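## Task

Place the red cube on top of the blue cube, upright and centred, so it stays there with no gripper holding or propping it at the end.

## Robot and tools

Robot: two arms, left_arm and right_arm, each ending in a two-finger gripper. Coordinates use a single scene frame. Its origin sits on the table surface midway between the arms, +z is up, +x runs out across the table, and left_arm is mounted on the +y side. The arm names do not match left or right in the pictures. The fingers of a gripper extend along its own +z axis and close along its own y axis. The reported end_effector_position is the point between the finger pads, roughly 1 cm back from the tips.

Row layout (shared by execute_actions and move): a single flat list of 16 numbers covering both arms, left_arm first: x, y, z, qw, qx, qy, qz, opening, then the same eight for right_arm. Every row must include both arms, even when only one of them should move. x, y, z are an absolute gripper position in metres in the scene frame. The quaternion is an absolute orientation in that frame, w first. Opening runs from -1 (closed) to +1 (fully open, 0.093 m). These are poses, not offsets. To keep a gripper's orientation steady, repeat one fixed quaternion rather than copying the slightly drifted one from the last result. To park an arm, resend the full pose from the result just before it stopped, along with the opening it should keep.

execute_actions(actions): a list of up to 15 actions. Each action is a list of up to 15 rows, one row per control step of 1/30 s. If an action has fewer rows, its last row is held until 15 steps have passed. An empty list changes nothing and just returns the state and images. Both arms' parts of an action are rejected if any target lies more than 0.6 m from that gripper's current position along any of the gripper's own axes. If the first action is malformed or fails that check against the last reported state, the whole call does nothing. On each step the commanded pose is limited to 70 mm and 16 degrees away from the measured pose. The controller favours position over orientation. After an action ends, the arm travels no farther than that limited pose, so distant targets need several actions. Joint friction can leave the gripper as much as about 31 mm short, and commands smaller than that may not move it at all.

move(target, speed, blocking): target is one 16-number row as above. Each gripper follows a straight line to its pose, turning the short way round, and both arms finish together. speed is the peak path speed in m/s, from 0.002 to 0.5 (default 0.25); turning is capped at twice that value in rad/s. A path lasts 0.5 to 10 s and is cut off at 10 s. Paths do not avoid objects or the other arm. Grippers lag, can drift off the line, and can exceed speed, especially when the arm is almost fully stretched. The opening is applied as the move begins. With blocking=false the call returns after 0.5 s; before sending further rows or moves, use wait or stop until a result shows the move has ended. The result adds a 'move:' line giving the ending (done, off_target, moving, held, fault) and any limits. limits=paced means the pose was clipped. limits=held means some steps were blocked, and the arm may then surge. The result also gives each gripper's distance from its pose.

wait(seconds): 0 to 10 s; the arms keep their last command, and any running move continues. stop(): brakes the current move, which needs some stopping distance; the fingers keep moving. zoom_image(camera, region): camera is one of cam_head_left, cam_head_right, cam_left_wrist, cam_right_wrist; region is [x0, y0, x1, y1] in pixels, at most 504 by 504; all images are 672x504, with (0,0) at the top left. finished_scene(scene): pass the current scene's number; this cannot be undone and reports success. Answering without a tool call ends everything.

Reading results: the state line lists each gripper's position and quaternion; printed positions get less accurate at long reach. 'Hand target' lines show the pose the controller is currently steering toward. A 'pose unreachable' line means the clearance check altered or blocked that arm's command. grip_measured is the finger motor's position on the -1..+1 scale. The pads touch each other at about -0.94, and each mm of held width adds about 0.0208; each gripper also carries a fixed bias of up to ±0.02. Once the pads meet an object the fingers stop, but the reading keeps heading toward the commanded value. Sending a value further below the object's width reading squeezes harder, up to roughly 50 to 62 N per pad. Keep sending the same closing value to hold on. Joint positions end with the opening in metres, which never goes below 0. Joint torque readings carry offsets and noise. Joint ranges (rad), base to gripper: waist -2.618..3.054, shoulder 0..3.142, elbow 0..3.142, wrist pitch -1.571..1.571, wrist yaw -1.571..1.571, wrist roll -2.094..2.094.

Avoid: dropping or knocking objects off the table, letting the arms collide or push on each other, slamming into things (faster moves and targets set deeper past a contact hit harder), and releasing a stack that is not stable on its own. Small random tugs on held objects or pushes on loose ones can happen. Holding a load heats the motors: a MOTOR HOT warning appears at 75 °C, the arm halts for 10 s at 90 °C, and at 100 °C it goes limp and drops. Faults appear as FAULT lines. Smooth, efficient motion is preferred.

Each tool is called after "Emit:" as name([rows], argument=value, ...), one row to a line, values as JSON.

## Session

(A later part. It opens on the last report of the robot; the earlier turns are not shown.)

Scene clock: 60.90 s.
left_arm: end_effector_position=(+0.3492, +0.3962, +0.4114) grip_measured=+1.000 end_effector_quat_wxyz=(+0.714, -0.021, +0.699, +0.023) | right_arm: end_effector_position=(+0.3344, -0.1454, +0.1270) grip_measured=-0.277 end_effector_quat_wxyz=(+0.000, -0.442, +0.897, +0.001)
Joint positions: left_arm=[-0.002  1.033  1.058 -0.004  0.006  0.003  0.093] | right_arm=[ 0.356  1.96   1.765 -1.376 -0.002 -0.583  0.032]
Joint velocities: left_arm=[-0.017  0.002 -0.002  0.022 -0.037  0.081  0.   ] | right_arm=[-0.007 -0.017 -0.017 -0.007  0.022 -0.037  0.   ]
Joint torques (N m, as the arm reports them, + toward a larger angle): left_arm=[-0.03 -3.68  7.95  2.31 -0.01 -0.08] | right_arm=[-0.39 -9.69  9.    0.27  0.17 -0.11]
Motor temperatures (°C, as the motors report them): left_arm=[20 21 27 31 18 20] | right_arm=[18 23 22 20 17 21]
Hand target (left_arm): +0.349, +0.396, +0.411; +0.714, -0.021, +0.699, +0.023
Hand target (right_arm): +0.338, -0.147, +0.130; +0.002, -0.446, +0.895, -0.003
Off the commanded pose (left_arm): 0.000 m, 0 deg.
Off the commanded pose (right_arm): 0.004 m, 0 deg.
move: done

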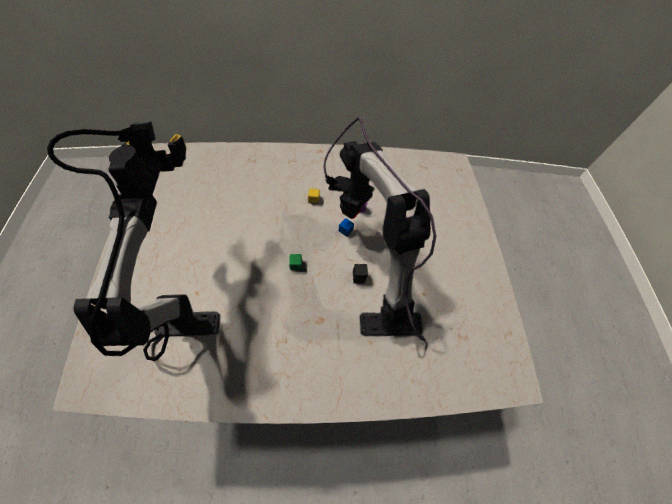

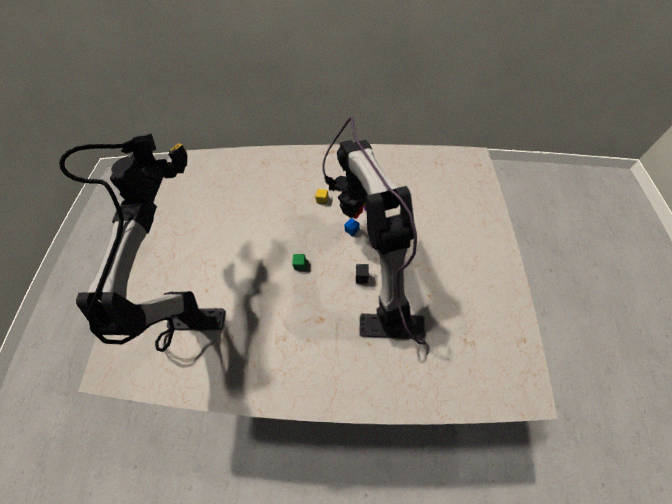

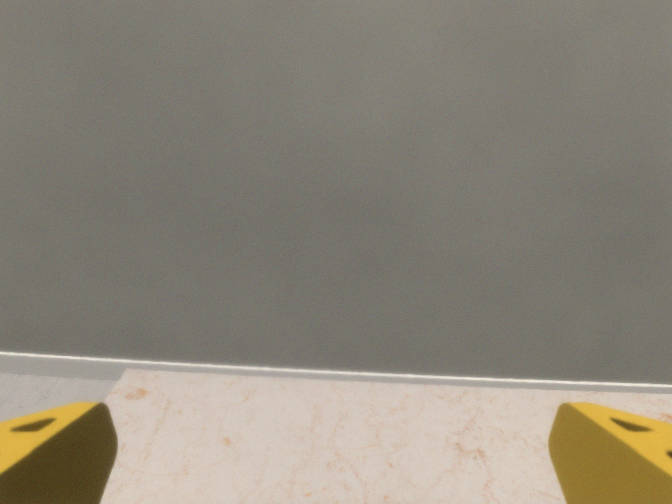

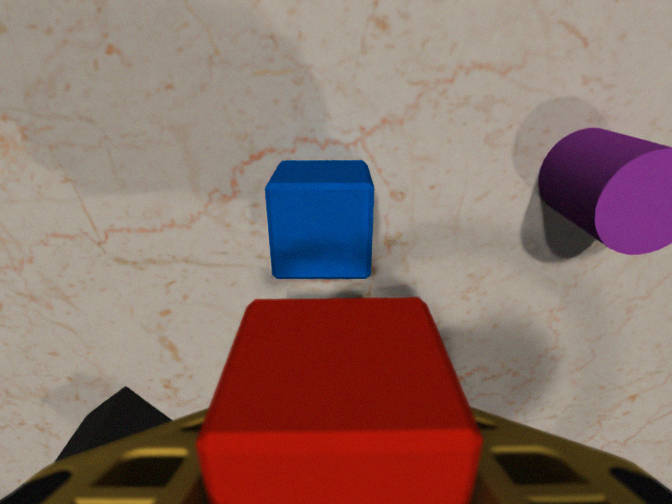

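Emit:
move(target=[0.3492,0.3962,0.4113,0.714,-0.021,0.699,0.023,1, 0.328,-0.139,0.068,0,-0.446,0.895,0,-0.5], speed=0.08)

Scene clock: 69.03 s.
left_arm: end_effector_position=(+0.3492, +0.3962, +0.4114) grip_measured=+1.000 end_effector_quat_wxyz=(+0.714, -0.021, +0.699, +0.023) | right_arm: end_effector_position=(+0.3335, -0.1421, +0.0744) grip_measured=-0.277 end_effector_quat_wxyz=(+0.007, -0.446, +0.895, -0.006)
Joint positions: left_arm=[-0.002  1.033  1.058 -0.004  0.006  0.003  0.093] | right_arm=[ 0.37   1.96   1.556 -1.153  0.01  -0.577  0.032]
Joint velocities: left_arm=[-0.017 -0.002 -0.022 -0.007  0.007  0.066  0.   ] | right_arm=[ 0.007 -0.012  0.002  0.051  0.022  0.007  0.   ]
Joint torques (N m, as the arm reports them, + toward a larger angle): left_arm=[-0.06 -3.69  8.01  2.32  0.   -0.06] | right_arm=[  0.41 -10.08   5.01   0.49  -0.06   0.1 ]
Motor temperatures (°C, as the motors report them): left_arm=[20 21 28 31 18 20] | right_arm=[18 24 23 20 17 21]
Hand target (left_arm): +0.349, +0.396, +0.411; +0.714, -0.021, +0.699, +0.023
Hand target (right_arm): +0.328, -0.139, +0.068; -0.000, -0.446, +0.895, +0.000
Off the commanded pose (left_arm): 0.000 m, 0 deg.
Off the commanded pose (right_arm): 0.009 m, 1 deg.
move: done

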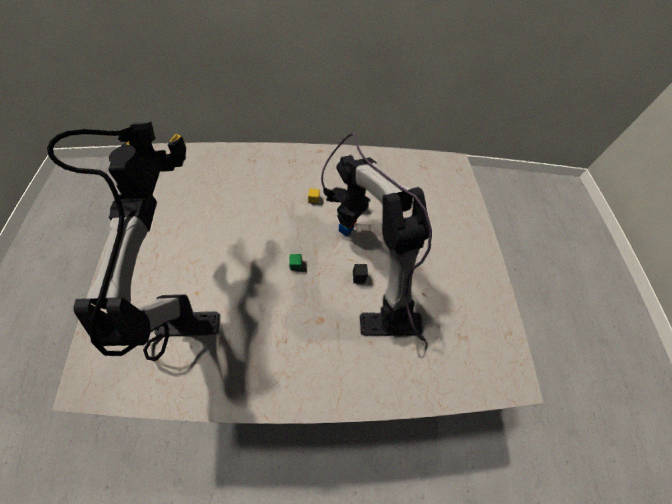

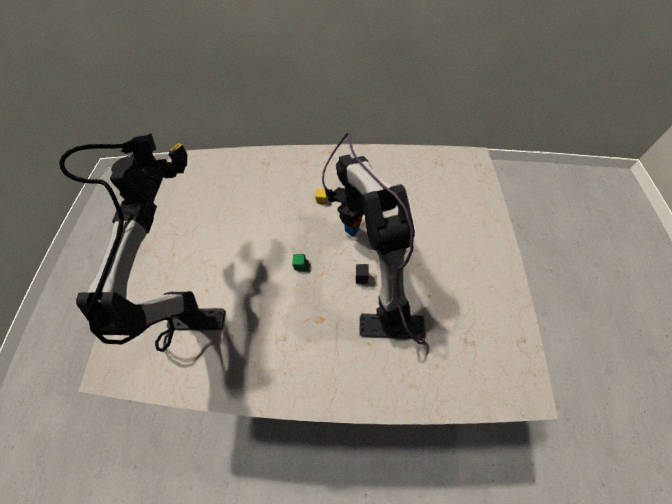

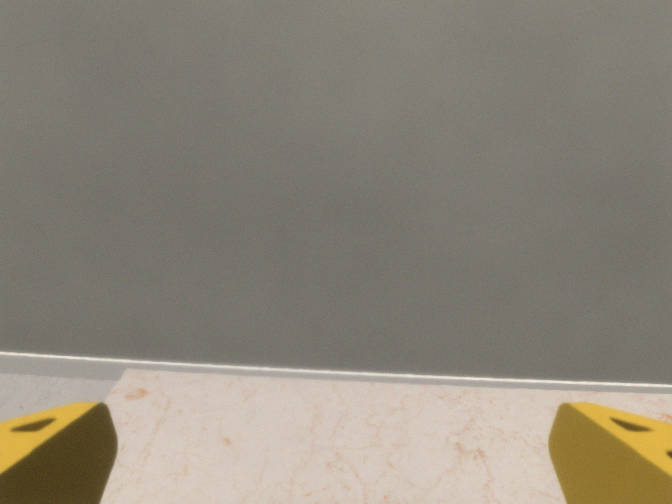

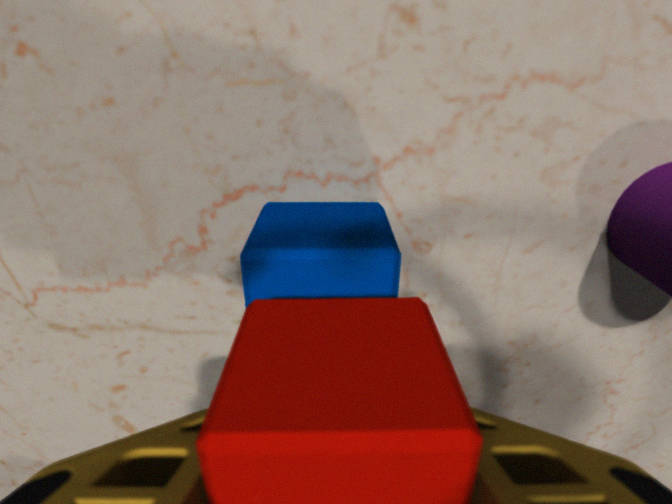

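Emit:
move(target=[0.3492,0.3962,0.4113,0.714,-0.021,0.699,0.023,1, 0.332,-0.128,0.07,0,-0.446,0.895,0,-0.5], speed=0.05)

Scene clock: 74.20 s.
left_arm: end_effector_position=(+0.3492, +0.3962, +0.4114) grip_measured=+1.000 end_effector_quat_wxyz=(+0.714, -0.021, +0.699, +0.023) | right_arm: end_effector_position=(+0.3304, -0.1331, +0.0744) grip_measured=-0.277 end_effector_quat_wxyz=(+0.007, -0.447, +0.894, -0.005)
Joint positions: left_arm=[-0.002  1.033  1.058 -0.004  0.006  0.003  0.093] | right_arm=[ 0.395  1.96   1.556 -1.152  0.009 -0.554  0.032]
Joint velocities: left_arm=[-0.017 -0.007 -0.002 -0.051  0.022  0.037  0.   ] | right_arm=[ 0.002 -0.007 -0.002 -0.007  0.022  0.007  0.001]
Joint torques (N m, as the arm reports them, + toward a larger angle): left_arm=[-0.1  -3.61  8.01  2.3   0.   -0.05] | right_arm=[ 0.26 -8.07  8.86  0.3  -0.02  0.13]
Motor temperatures (°C, as the motors report them): left_arm=[20 21 28 32 18 20] | right_arm=[18 24 23 20 17 21]
Hand target (left_arm): +0.349, +0.396, +0.411; +0.714, -0.021, +0.699, +0.023
Hand target (right_arm): +0.332, -0.128, +0.070; +0.000, -0.446, +0.895, +0.000
Off the commanded pose (left_arm): 0.000 m, 0 deg.
Off the commanded pose (right_arm): 0.007 m, 1 deg.
move: done

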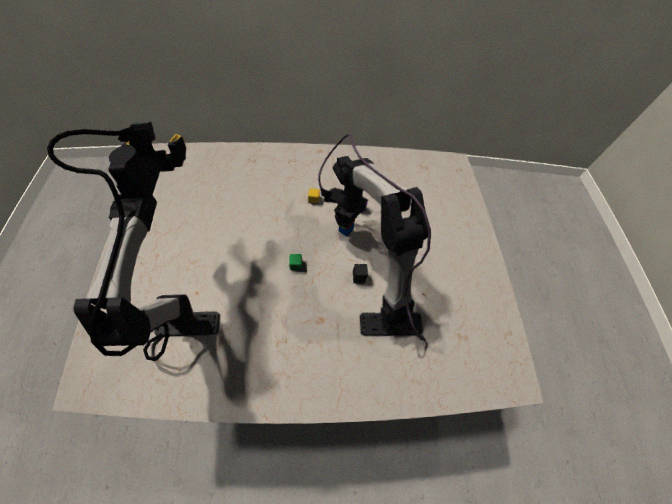

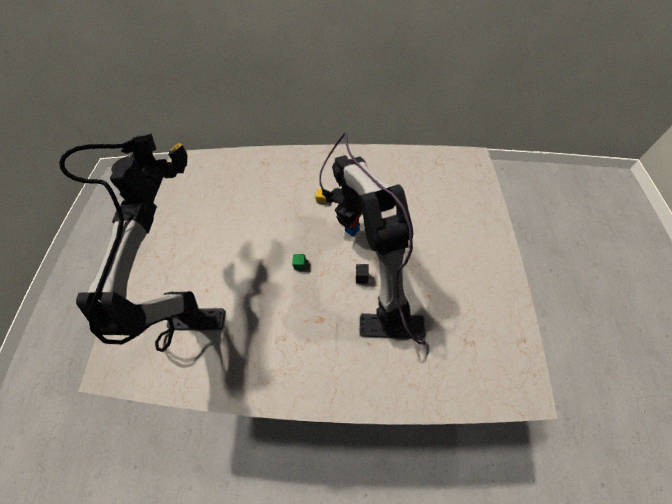

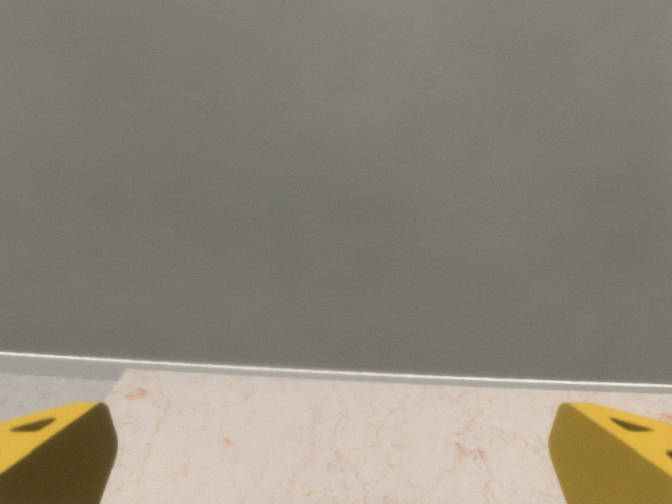

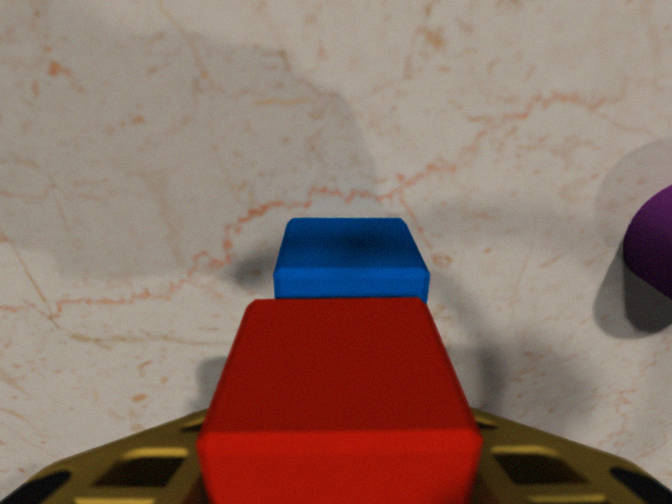

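Emit:
move(target=[0.3492,0.3962,0.4113,0.714,-0.021,0.699,0.023,1, 0.342,-0.131,0.066,0,-0.446,0.895,0,-0.5], speed=0.04)

Scene clock: 80.13 s.
left_arm: end_effector_position=(+0.3492, +0.3962, +0.4114) grip_measured=+1.000 end_effector_quat_wxyz=(+0.714, -0.021, +0.699, +0.023) | right_arm: end_effector_position=(+0.3391, -0.1297, +0.0706) grip_measured=-0.277 end_effector_quat_wxyz=(+0.007, -0.446, +0.895, -0.005)
Joint positions: left_arm=[-0.002  1.033  1.058 -0.004  0.006  0.003  0.093] | right_arm=[ 0.395  1.998  1.596 -1.153  0.009 -0.553  0.032]
Joint velocities: left_arm=[-0.002  0.002 -0.017 -0.051 -0.051  0.081  0.   ] | right_arm=[-0.007 -0.017  0.002  0.051 -0.066  0.081  0.   ]
Joint torques (N m, as the arm reports them, + toward a larger angle): left_arm=[-0.12 -3.61  8.02  2.32  0.   -0.07] | right_arm=[-0.96 -8.66  8.66  0.3  -0.03 -0.03]
Motor temperatures (°C, as the motors report them): left_arm=[20 21 28 32 18 20] | right_arm=[18 24 24 20 17 21]
Hand target (left_arm): +0.349, +0.396, +0.411; +0.714, -0.021, +0.699, +0.023
Hand target (right_arm): +0.342, -0.131, +0.066; +0.000, -0.446, +0.895, -0.000
Off the commanded pose (left_arm): 0.000 m, 0 deg.
Off the commanded pose (right_arm): 0.006 m, 1 deg.
move: done

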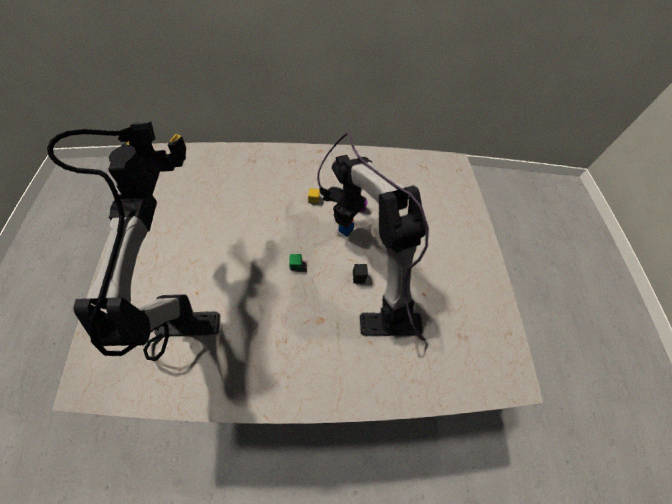

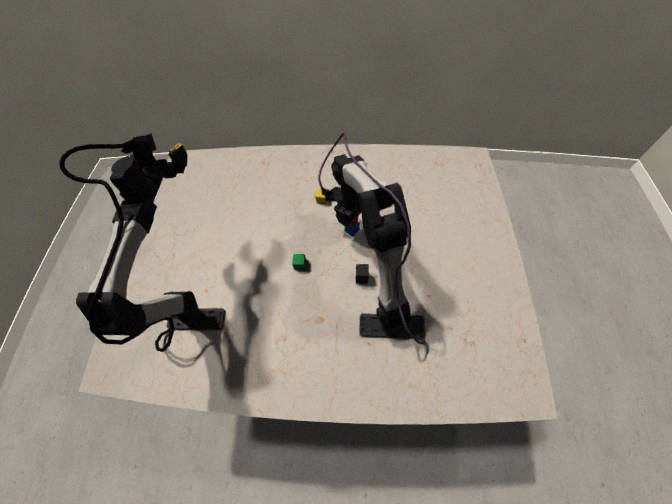

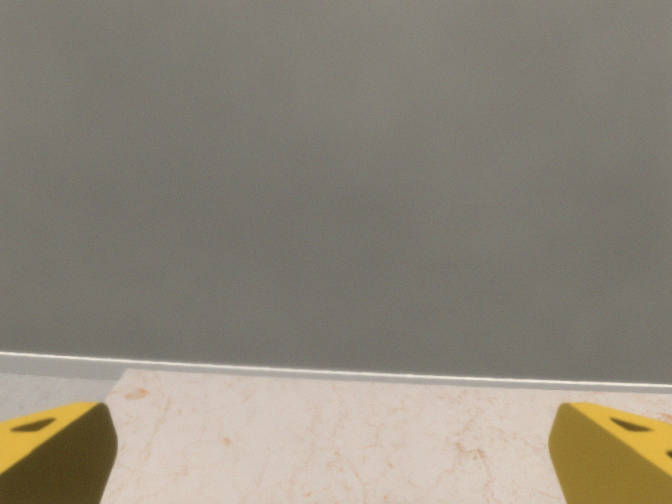

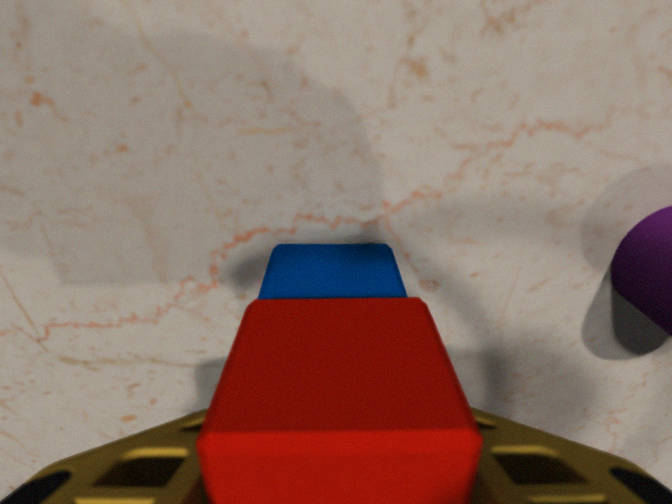

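Emit:
move(target=[0.3492,0.3962,0.4113,0.714,-0.021,0.699,0.023,1, 0.334,-0.132,0.057,0,-0.446,0.895,0,-0.5], speed=0.04)

Emit:
move(target=[0.3492,0.3962,0.4113,0.714,-0.021,0.699,0.023,1, 0.336,-0.131,0.064,0,-0.446,0.895,0,0.6], speed=0.04)

Emit:
move(target=[0.3492,0.3962,0.4113,0.714,-0.021,0.699,0.023,1, 0.336,-0.131,0.17,0,-0.446,0.895,0,0.6], speed=0.15)

Scene clock: 86.87 s.
left_arm: end_effector_position=(+0.3492, +0.3962, +0.4114) grip_measured=+1.000 end_effector_quat_wxyz=(+0.714, -0.021, +0.699, +0.023) | right_arm: end_effector_position=(+0.3378, -0.1302, +0.0640) grip_measured=-0.277 end_effector_quat_wxyz=(+0.007, -0.446, +0.895, -0.005)
Joint positions: left_arm=[-0.002  1.033  1.058 -0.004  0.006  0.003  0.093] | right_arm=[ 0.395  1.998  1.569 -1.127  0.009 -0.553  0.032]
Joint velocities: left_arm=[-0.002 -0.007  0.007  0.007  0.022  0.007  0.   ] | right_arm=[-0.012 -0.007 -0.012 -0.022  0.007 -0.066  0.   ]
Joint torques (N m, as the arm reports them, + toward a larger angle): left_arm=[-0.11 -3.65  8.01  2.32 -0.02 -0.05] | right_arm=[ -0.43 -10.33   4.95   0.48   0.01   0.03]
Motor temperatures (°C, as the motors report them): left_arm=[20 21 29 33 18 20] | right_arm=[18 25 24 20 17 21]
Hand target (left_arm): +0.349, +0.396, +0.411; +0.714, -0.021, +0.699, +0.023
Hand target (right_arm): +0.334, -0.132, +0.057; -0.000, -0.446, +0.895, -0.000
Off the commanded pose (left_arm): 0.000 m, 0 deg.
Off the commanded pose (right_arm): 0.008 m, 1 deg.
move: done

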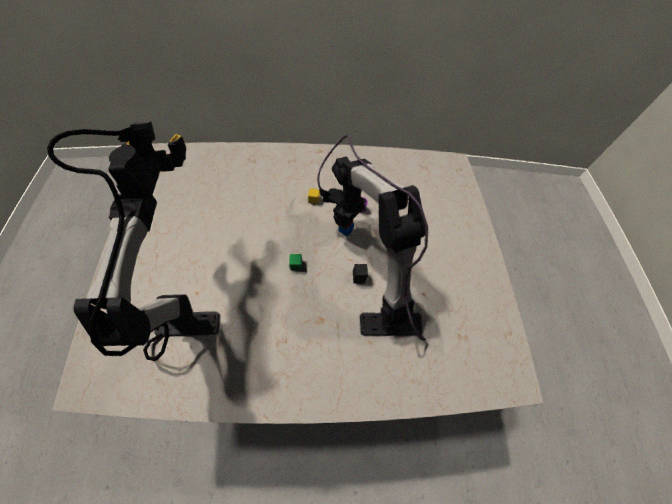

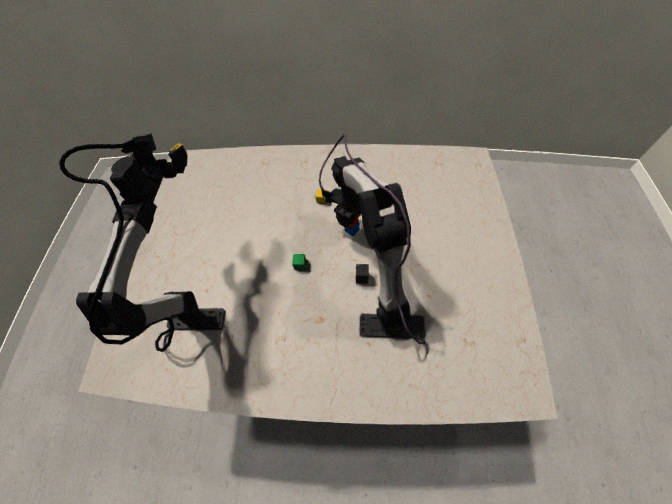

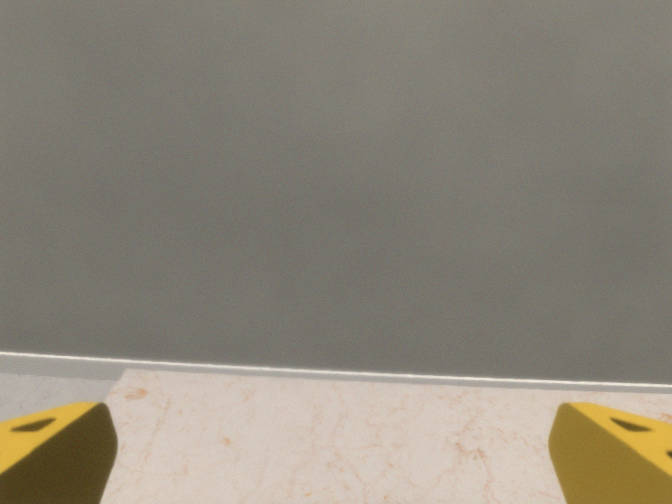

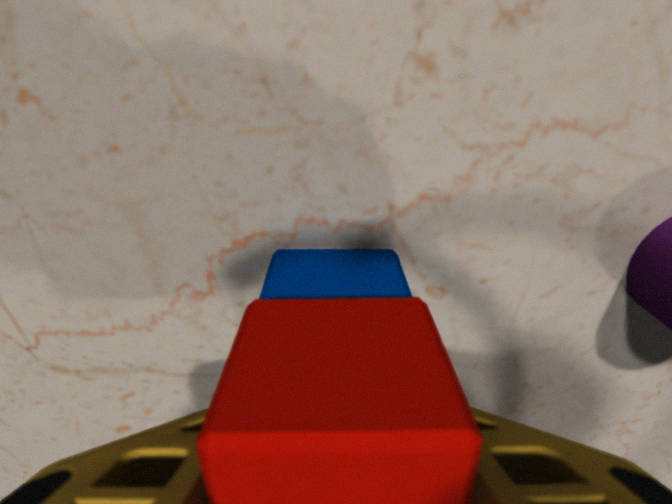

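Scene clock: 87.57 s.
left_arm: end_effector_position=(+0.3492, +0.3962, +0.4114) grip_measured=+1.000 end_effector_quat_wxyz=(+0.714, -0.021, +0.699, +0.023) | right_arm: end_effector_position=(+0.3369, -0.1305, +0.0640) grip_measured=+0.597 end_effector_quat_wxyz=(+0.005, -0.446, +0.895, -0.005)
Joint positions: left_arm=[-0.002  1.033  1.058 -0.004  0.006  0.003  0.093] | right_arm=[ 0.395  1.998  1.569 -1.131  0.009 -0.553  0.074]
Joint velocities: left_arm=[ 0.017  0.002  0.012  0.007  0.037 -0.051  0.   ] | right_arm=[-0.017  0.007  0.007  0.139  0.007  0.007 -0.   ]
Joint torques (N m, as the arm reports them, + toward a larger angle): left_arm=[-0.1  -3.67  8.07  2.31  0.   -0.07] | right_arm=[ -0.51 -10.19   7.61   0.29  -0.04   0.01]
Motor temperatures (°C, as the motors report them): left_arm=[20 21 29 33 18 20] | right_arm=[18 25 24 20 17 21]
Hand target (left_arm): +0.349, +0.396, +0.411; +0.714, -0.021, +0.699, +0.023
Hand target (right_arm): +0.336, -0.131, +0.064; +0.000, -0.446, +0.895, -0.000
Off the commanded pose (left_arm): 0.000 m, 0 deg.
Off the commanded pose (right_arm): 0.001 m, 1 deg.
move: done

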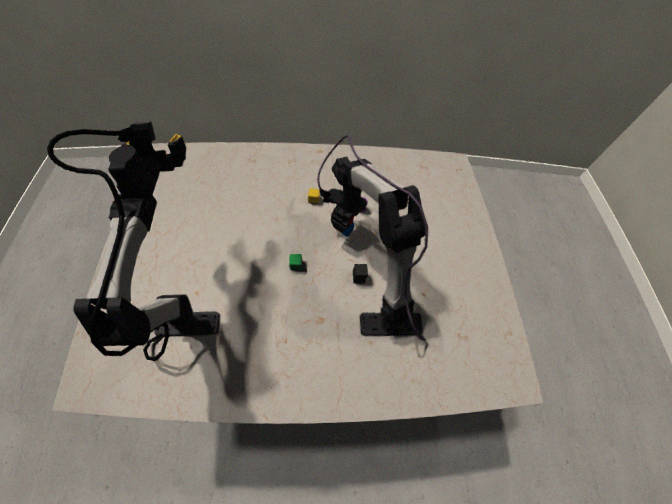

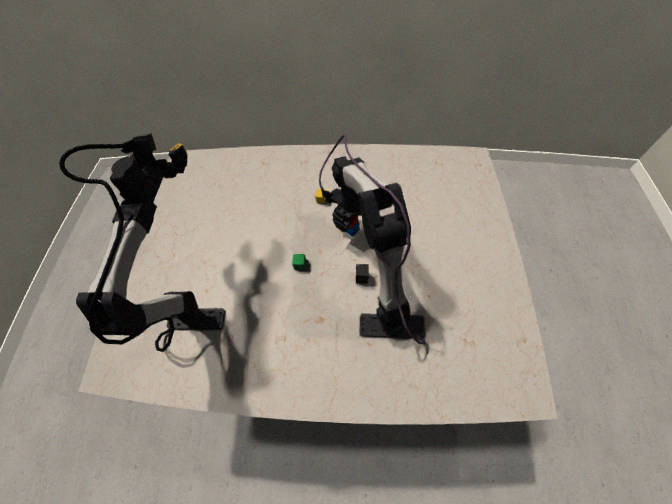

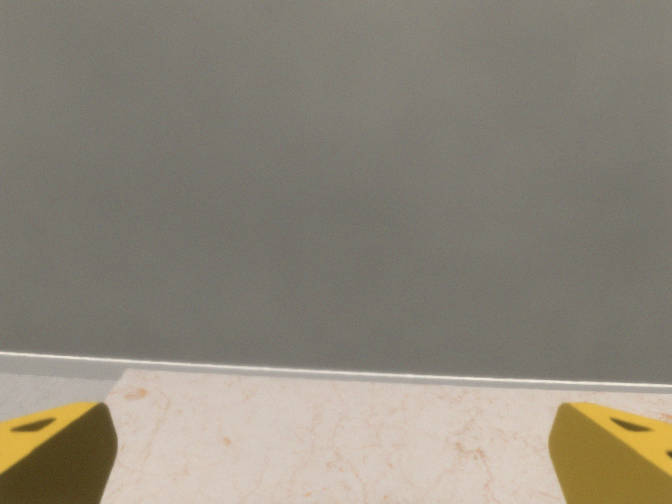

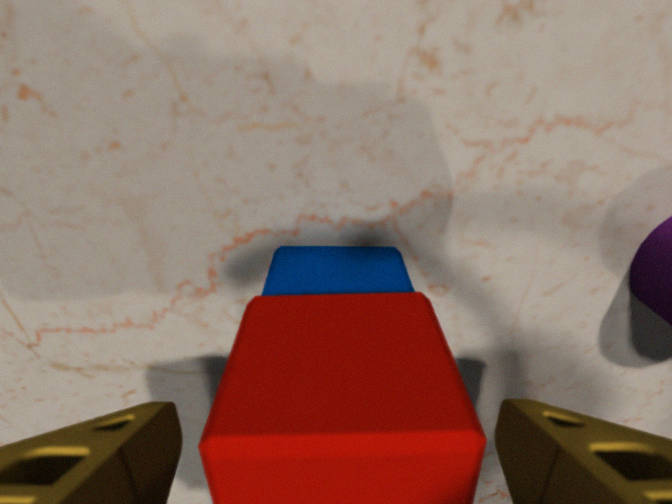

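Scene clock: 88.90 s.
left_arm: end_effector_position=(+0.3492, +0.3962, +0.4114) grip_measured=+1.000 end_effector_quat_wxyz=(+0.714, -0.021, +0.699, +0.023) | right_arm: end_effector_position=(+0.3371, -0.1304, +0.1695) grip_measured=+0.597 end_effector_quat_wxyz=(+0.010, -0.446, +0.895, -0.005)
Joint positions: left_arm=[-0.002  1.033  1.058 -0.004  0.006  0.003  0.093] | right_arm=[ 0.395  1.998  1.99  -1.542  0.009 -0.553  0.074]
Joint velocities: left_arm=[-0.017  0.012 -0.017 -0.022 -0.037 -0.022  0.   ] | right_arm=[-0.017 -0.022  0.007 -0.022 -0.037 -0.007 -0.001]
Joint torques (N m, as the arm reports them, + toward a larger angle): left_arm=[-0.08 -3.69  8.02  2.32 -0.01 -0.06] | right_arm=[ -0.31 -10.12   7.61   0.23  -0.01   0.  ]
Motor temperatures (°C, as the motors report them): left_arm=[20 21 29 33 18 20] | right_arm=[18 25 24 20 17 21]
Hand target (left_arm): +0.349, +0.396, +0.411; +0.714, -0.021, +0.699, +0.023
Hand target (right_arm): +0.336, -0.131, +0.170; +0.005, -0.446, +0.895, -0.001
Off the commanded pose (left_arm): 0.000 m, 0 deg.
Off the commanded pose (right_arm): 0.001 m, 1 deg.
joint sent to its limit (right arm) — the command would take joint 4 (wrist pitch) past its lower limit, so that joint was sent only as far as its limit.
move: done

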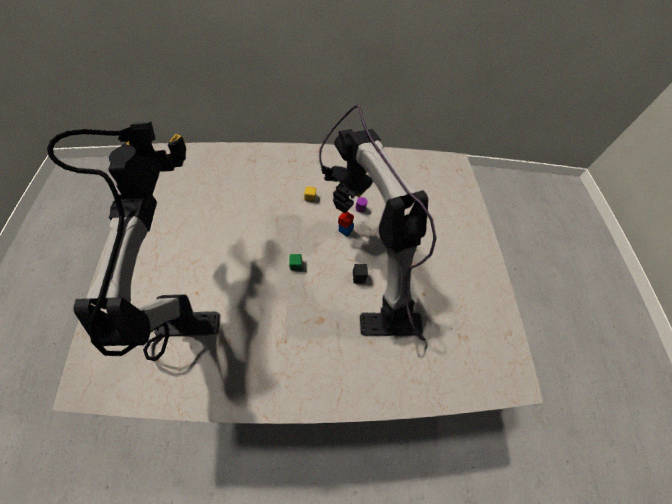

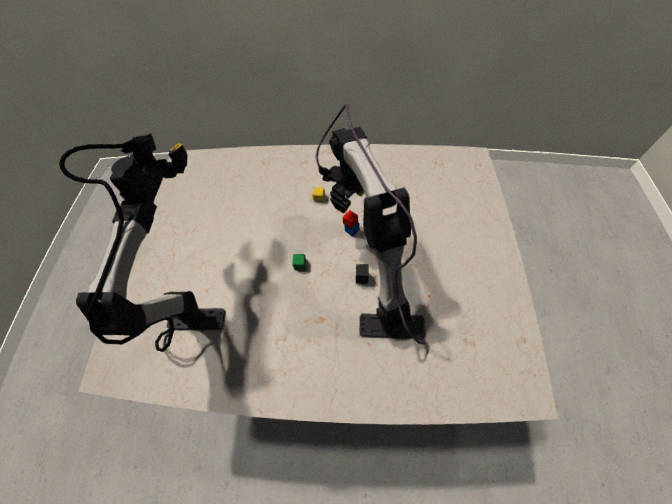

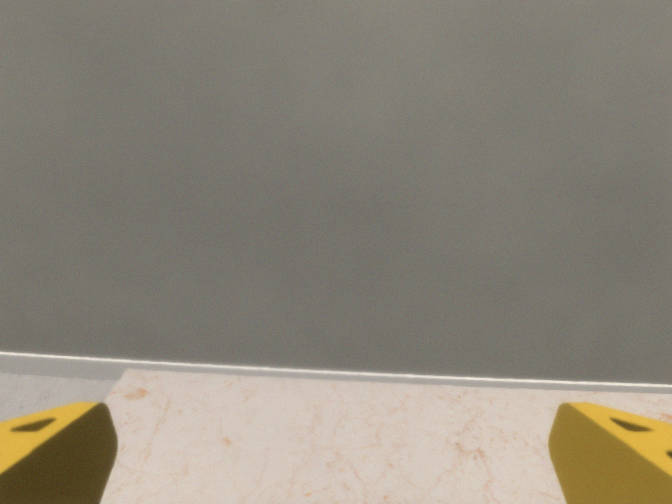

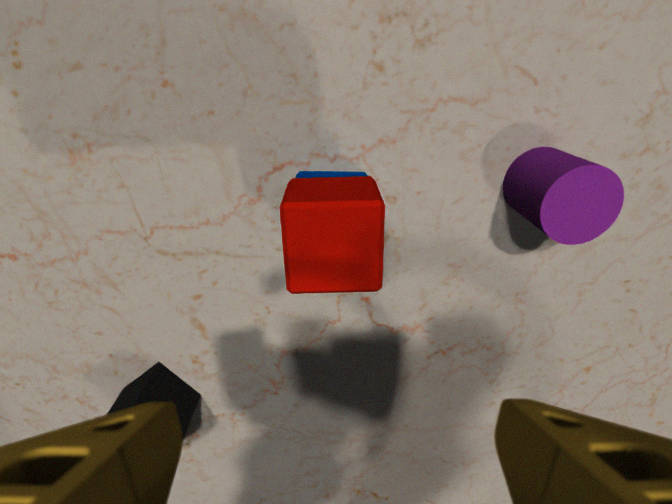

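Offset is only a few mm; good.

Emit:
finished_scene(scene=1)

The scene is finished: the task was done.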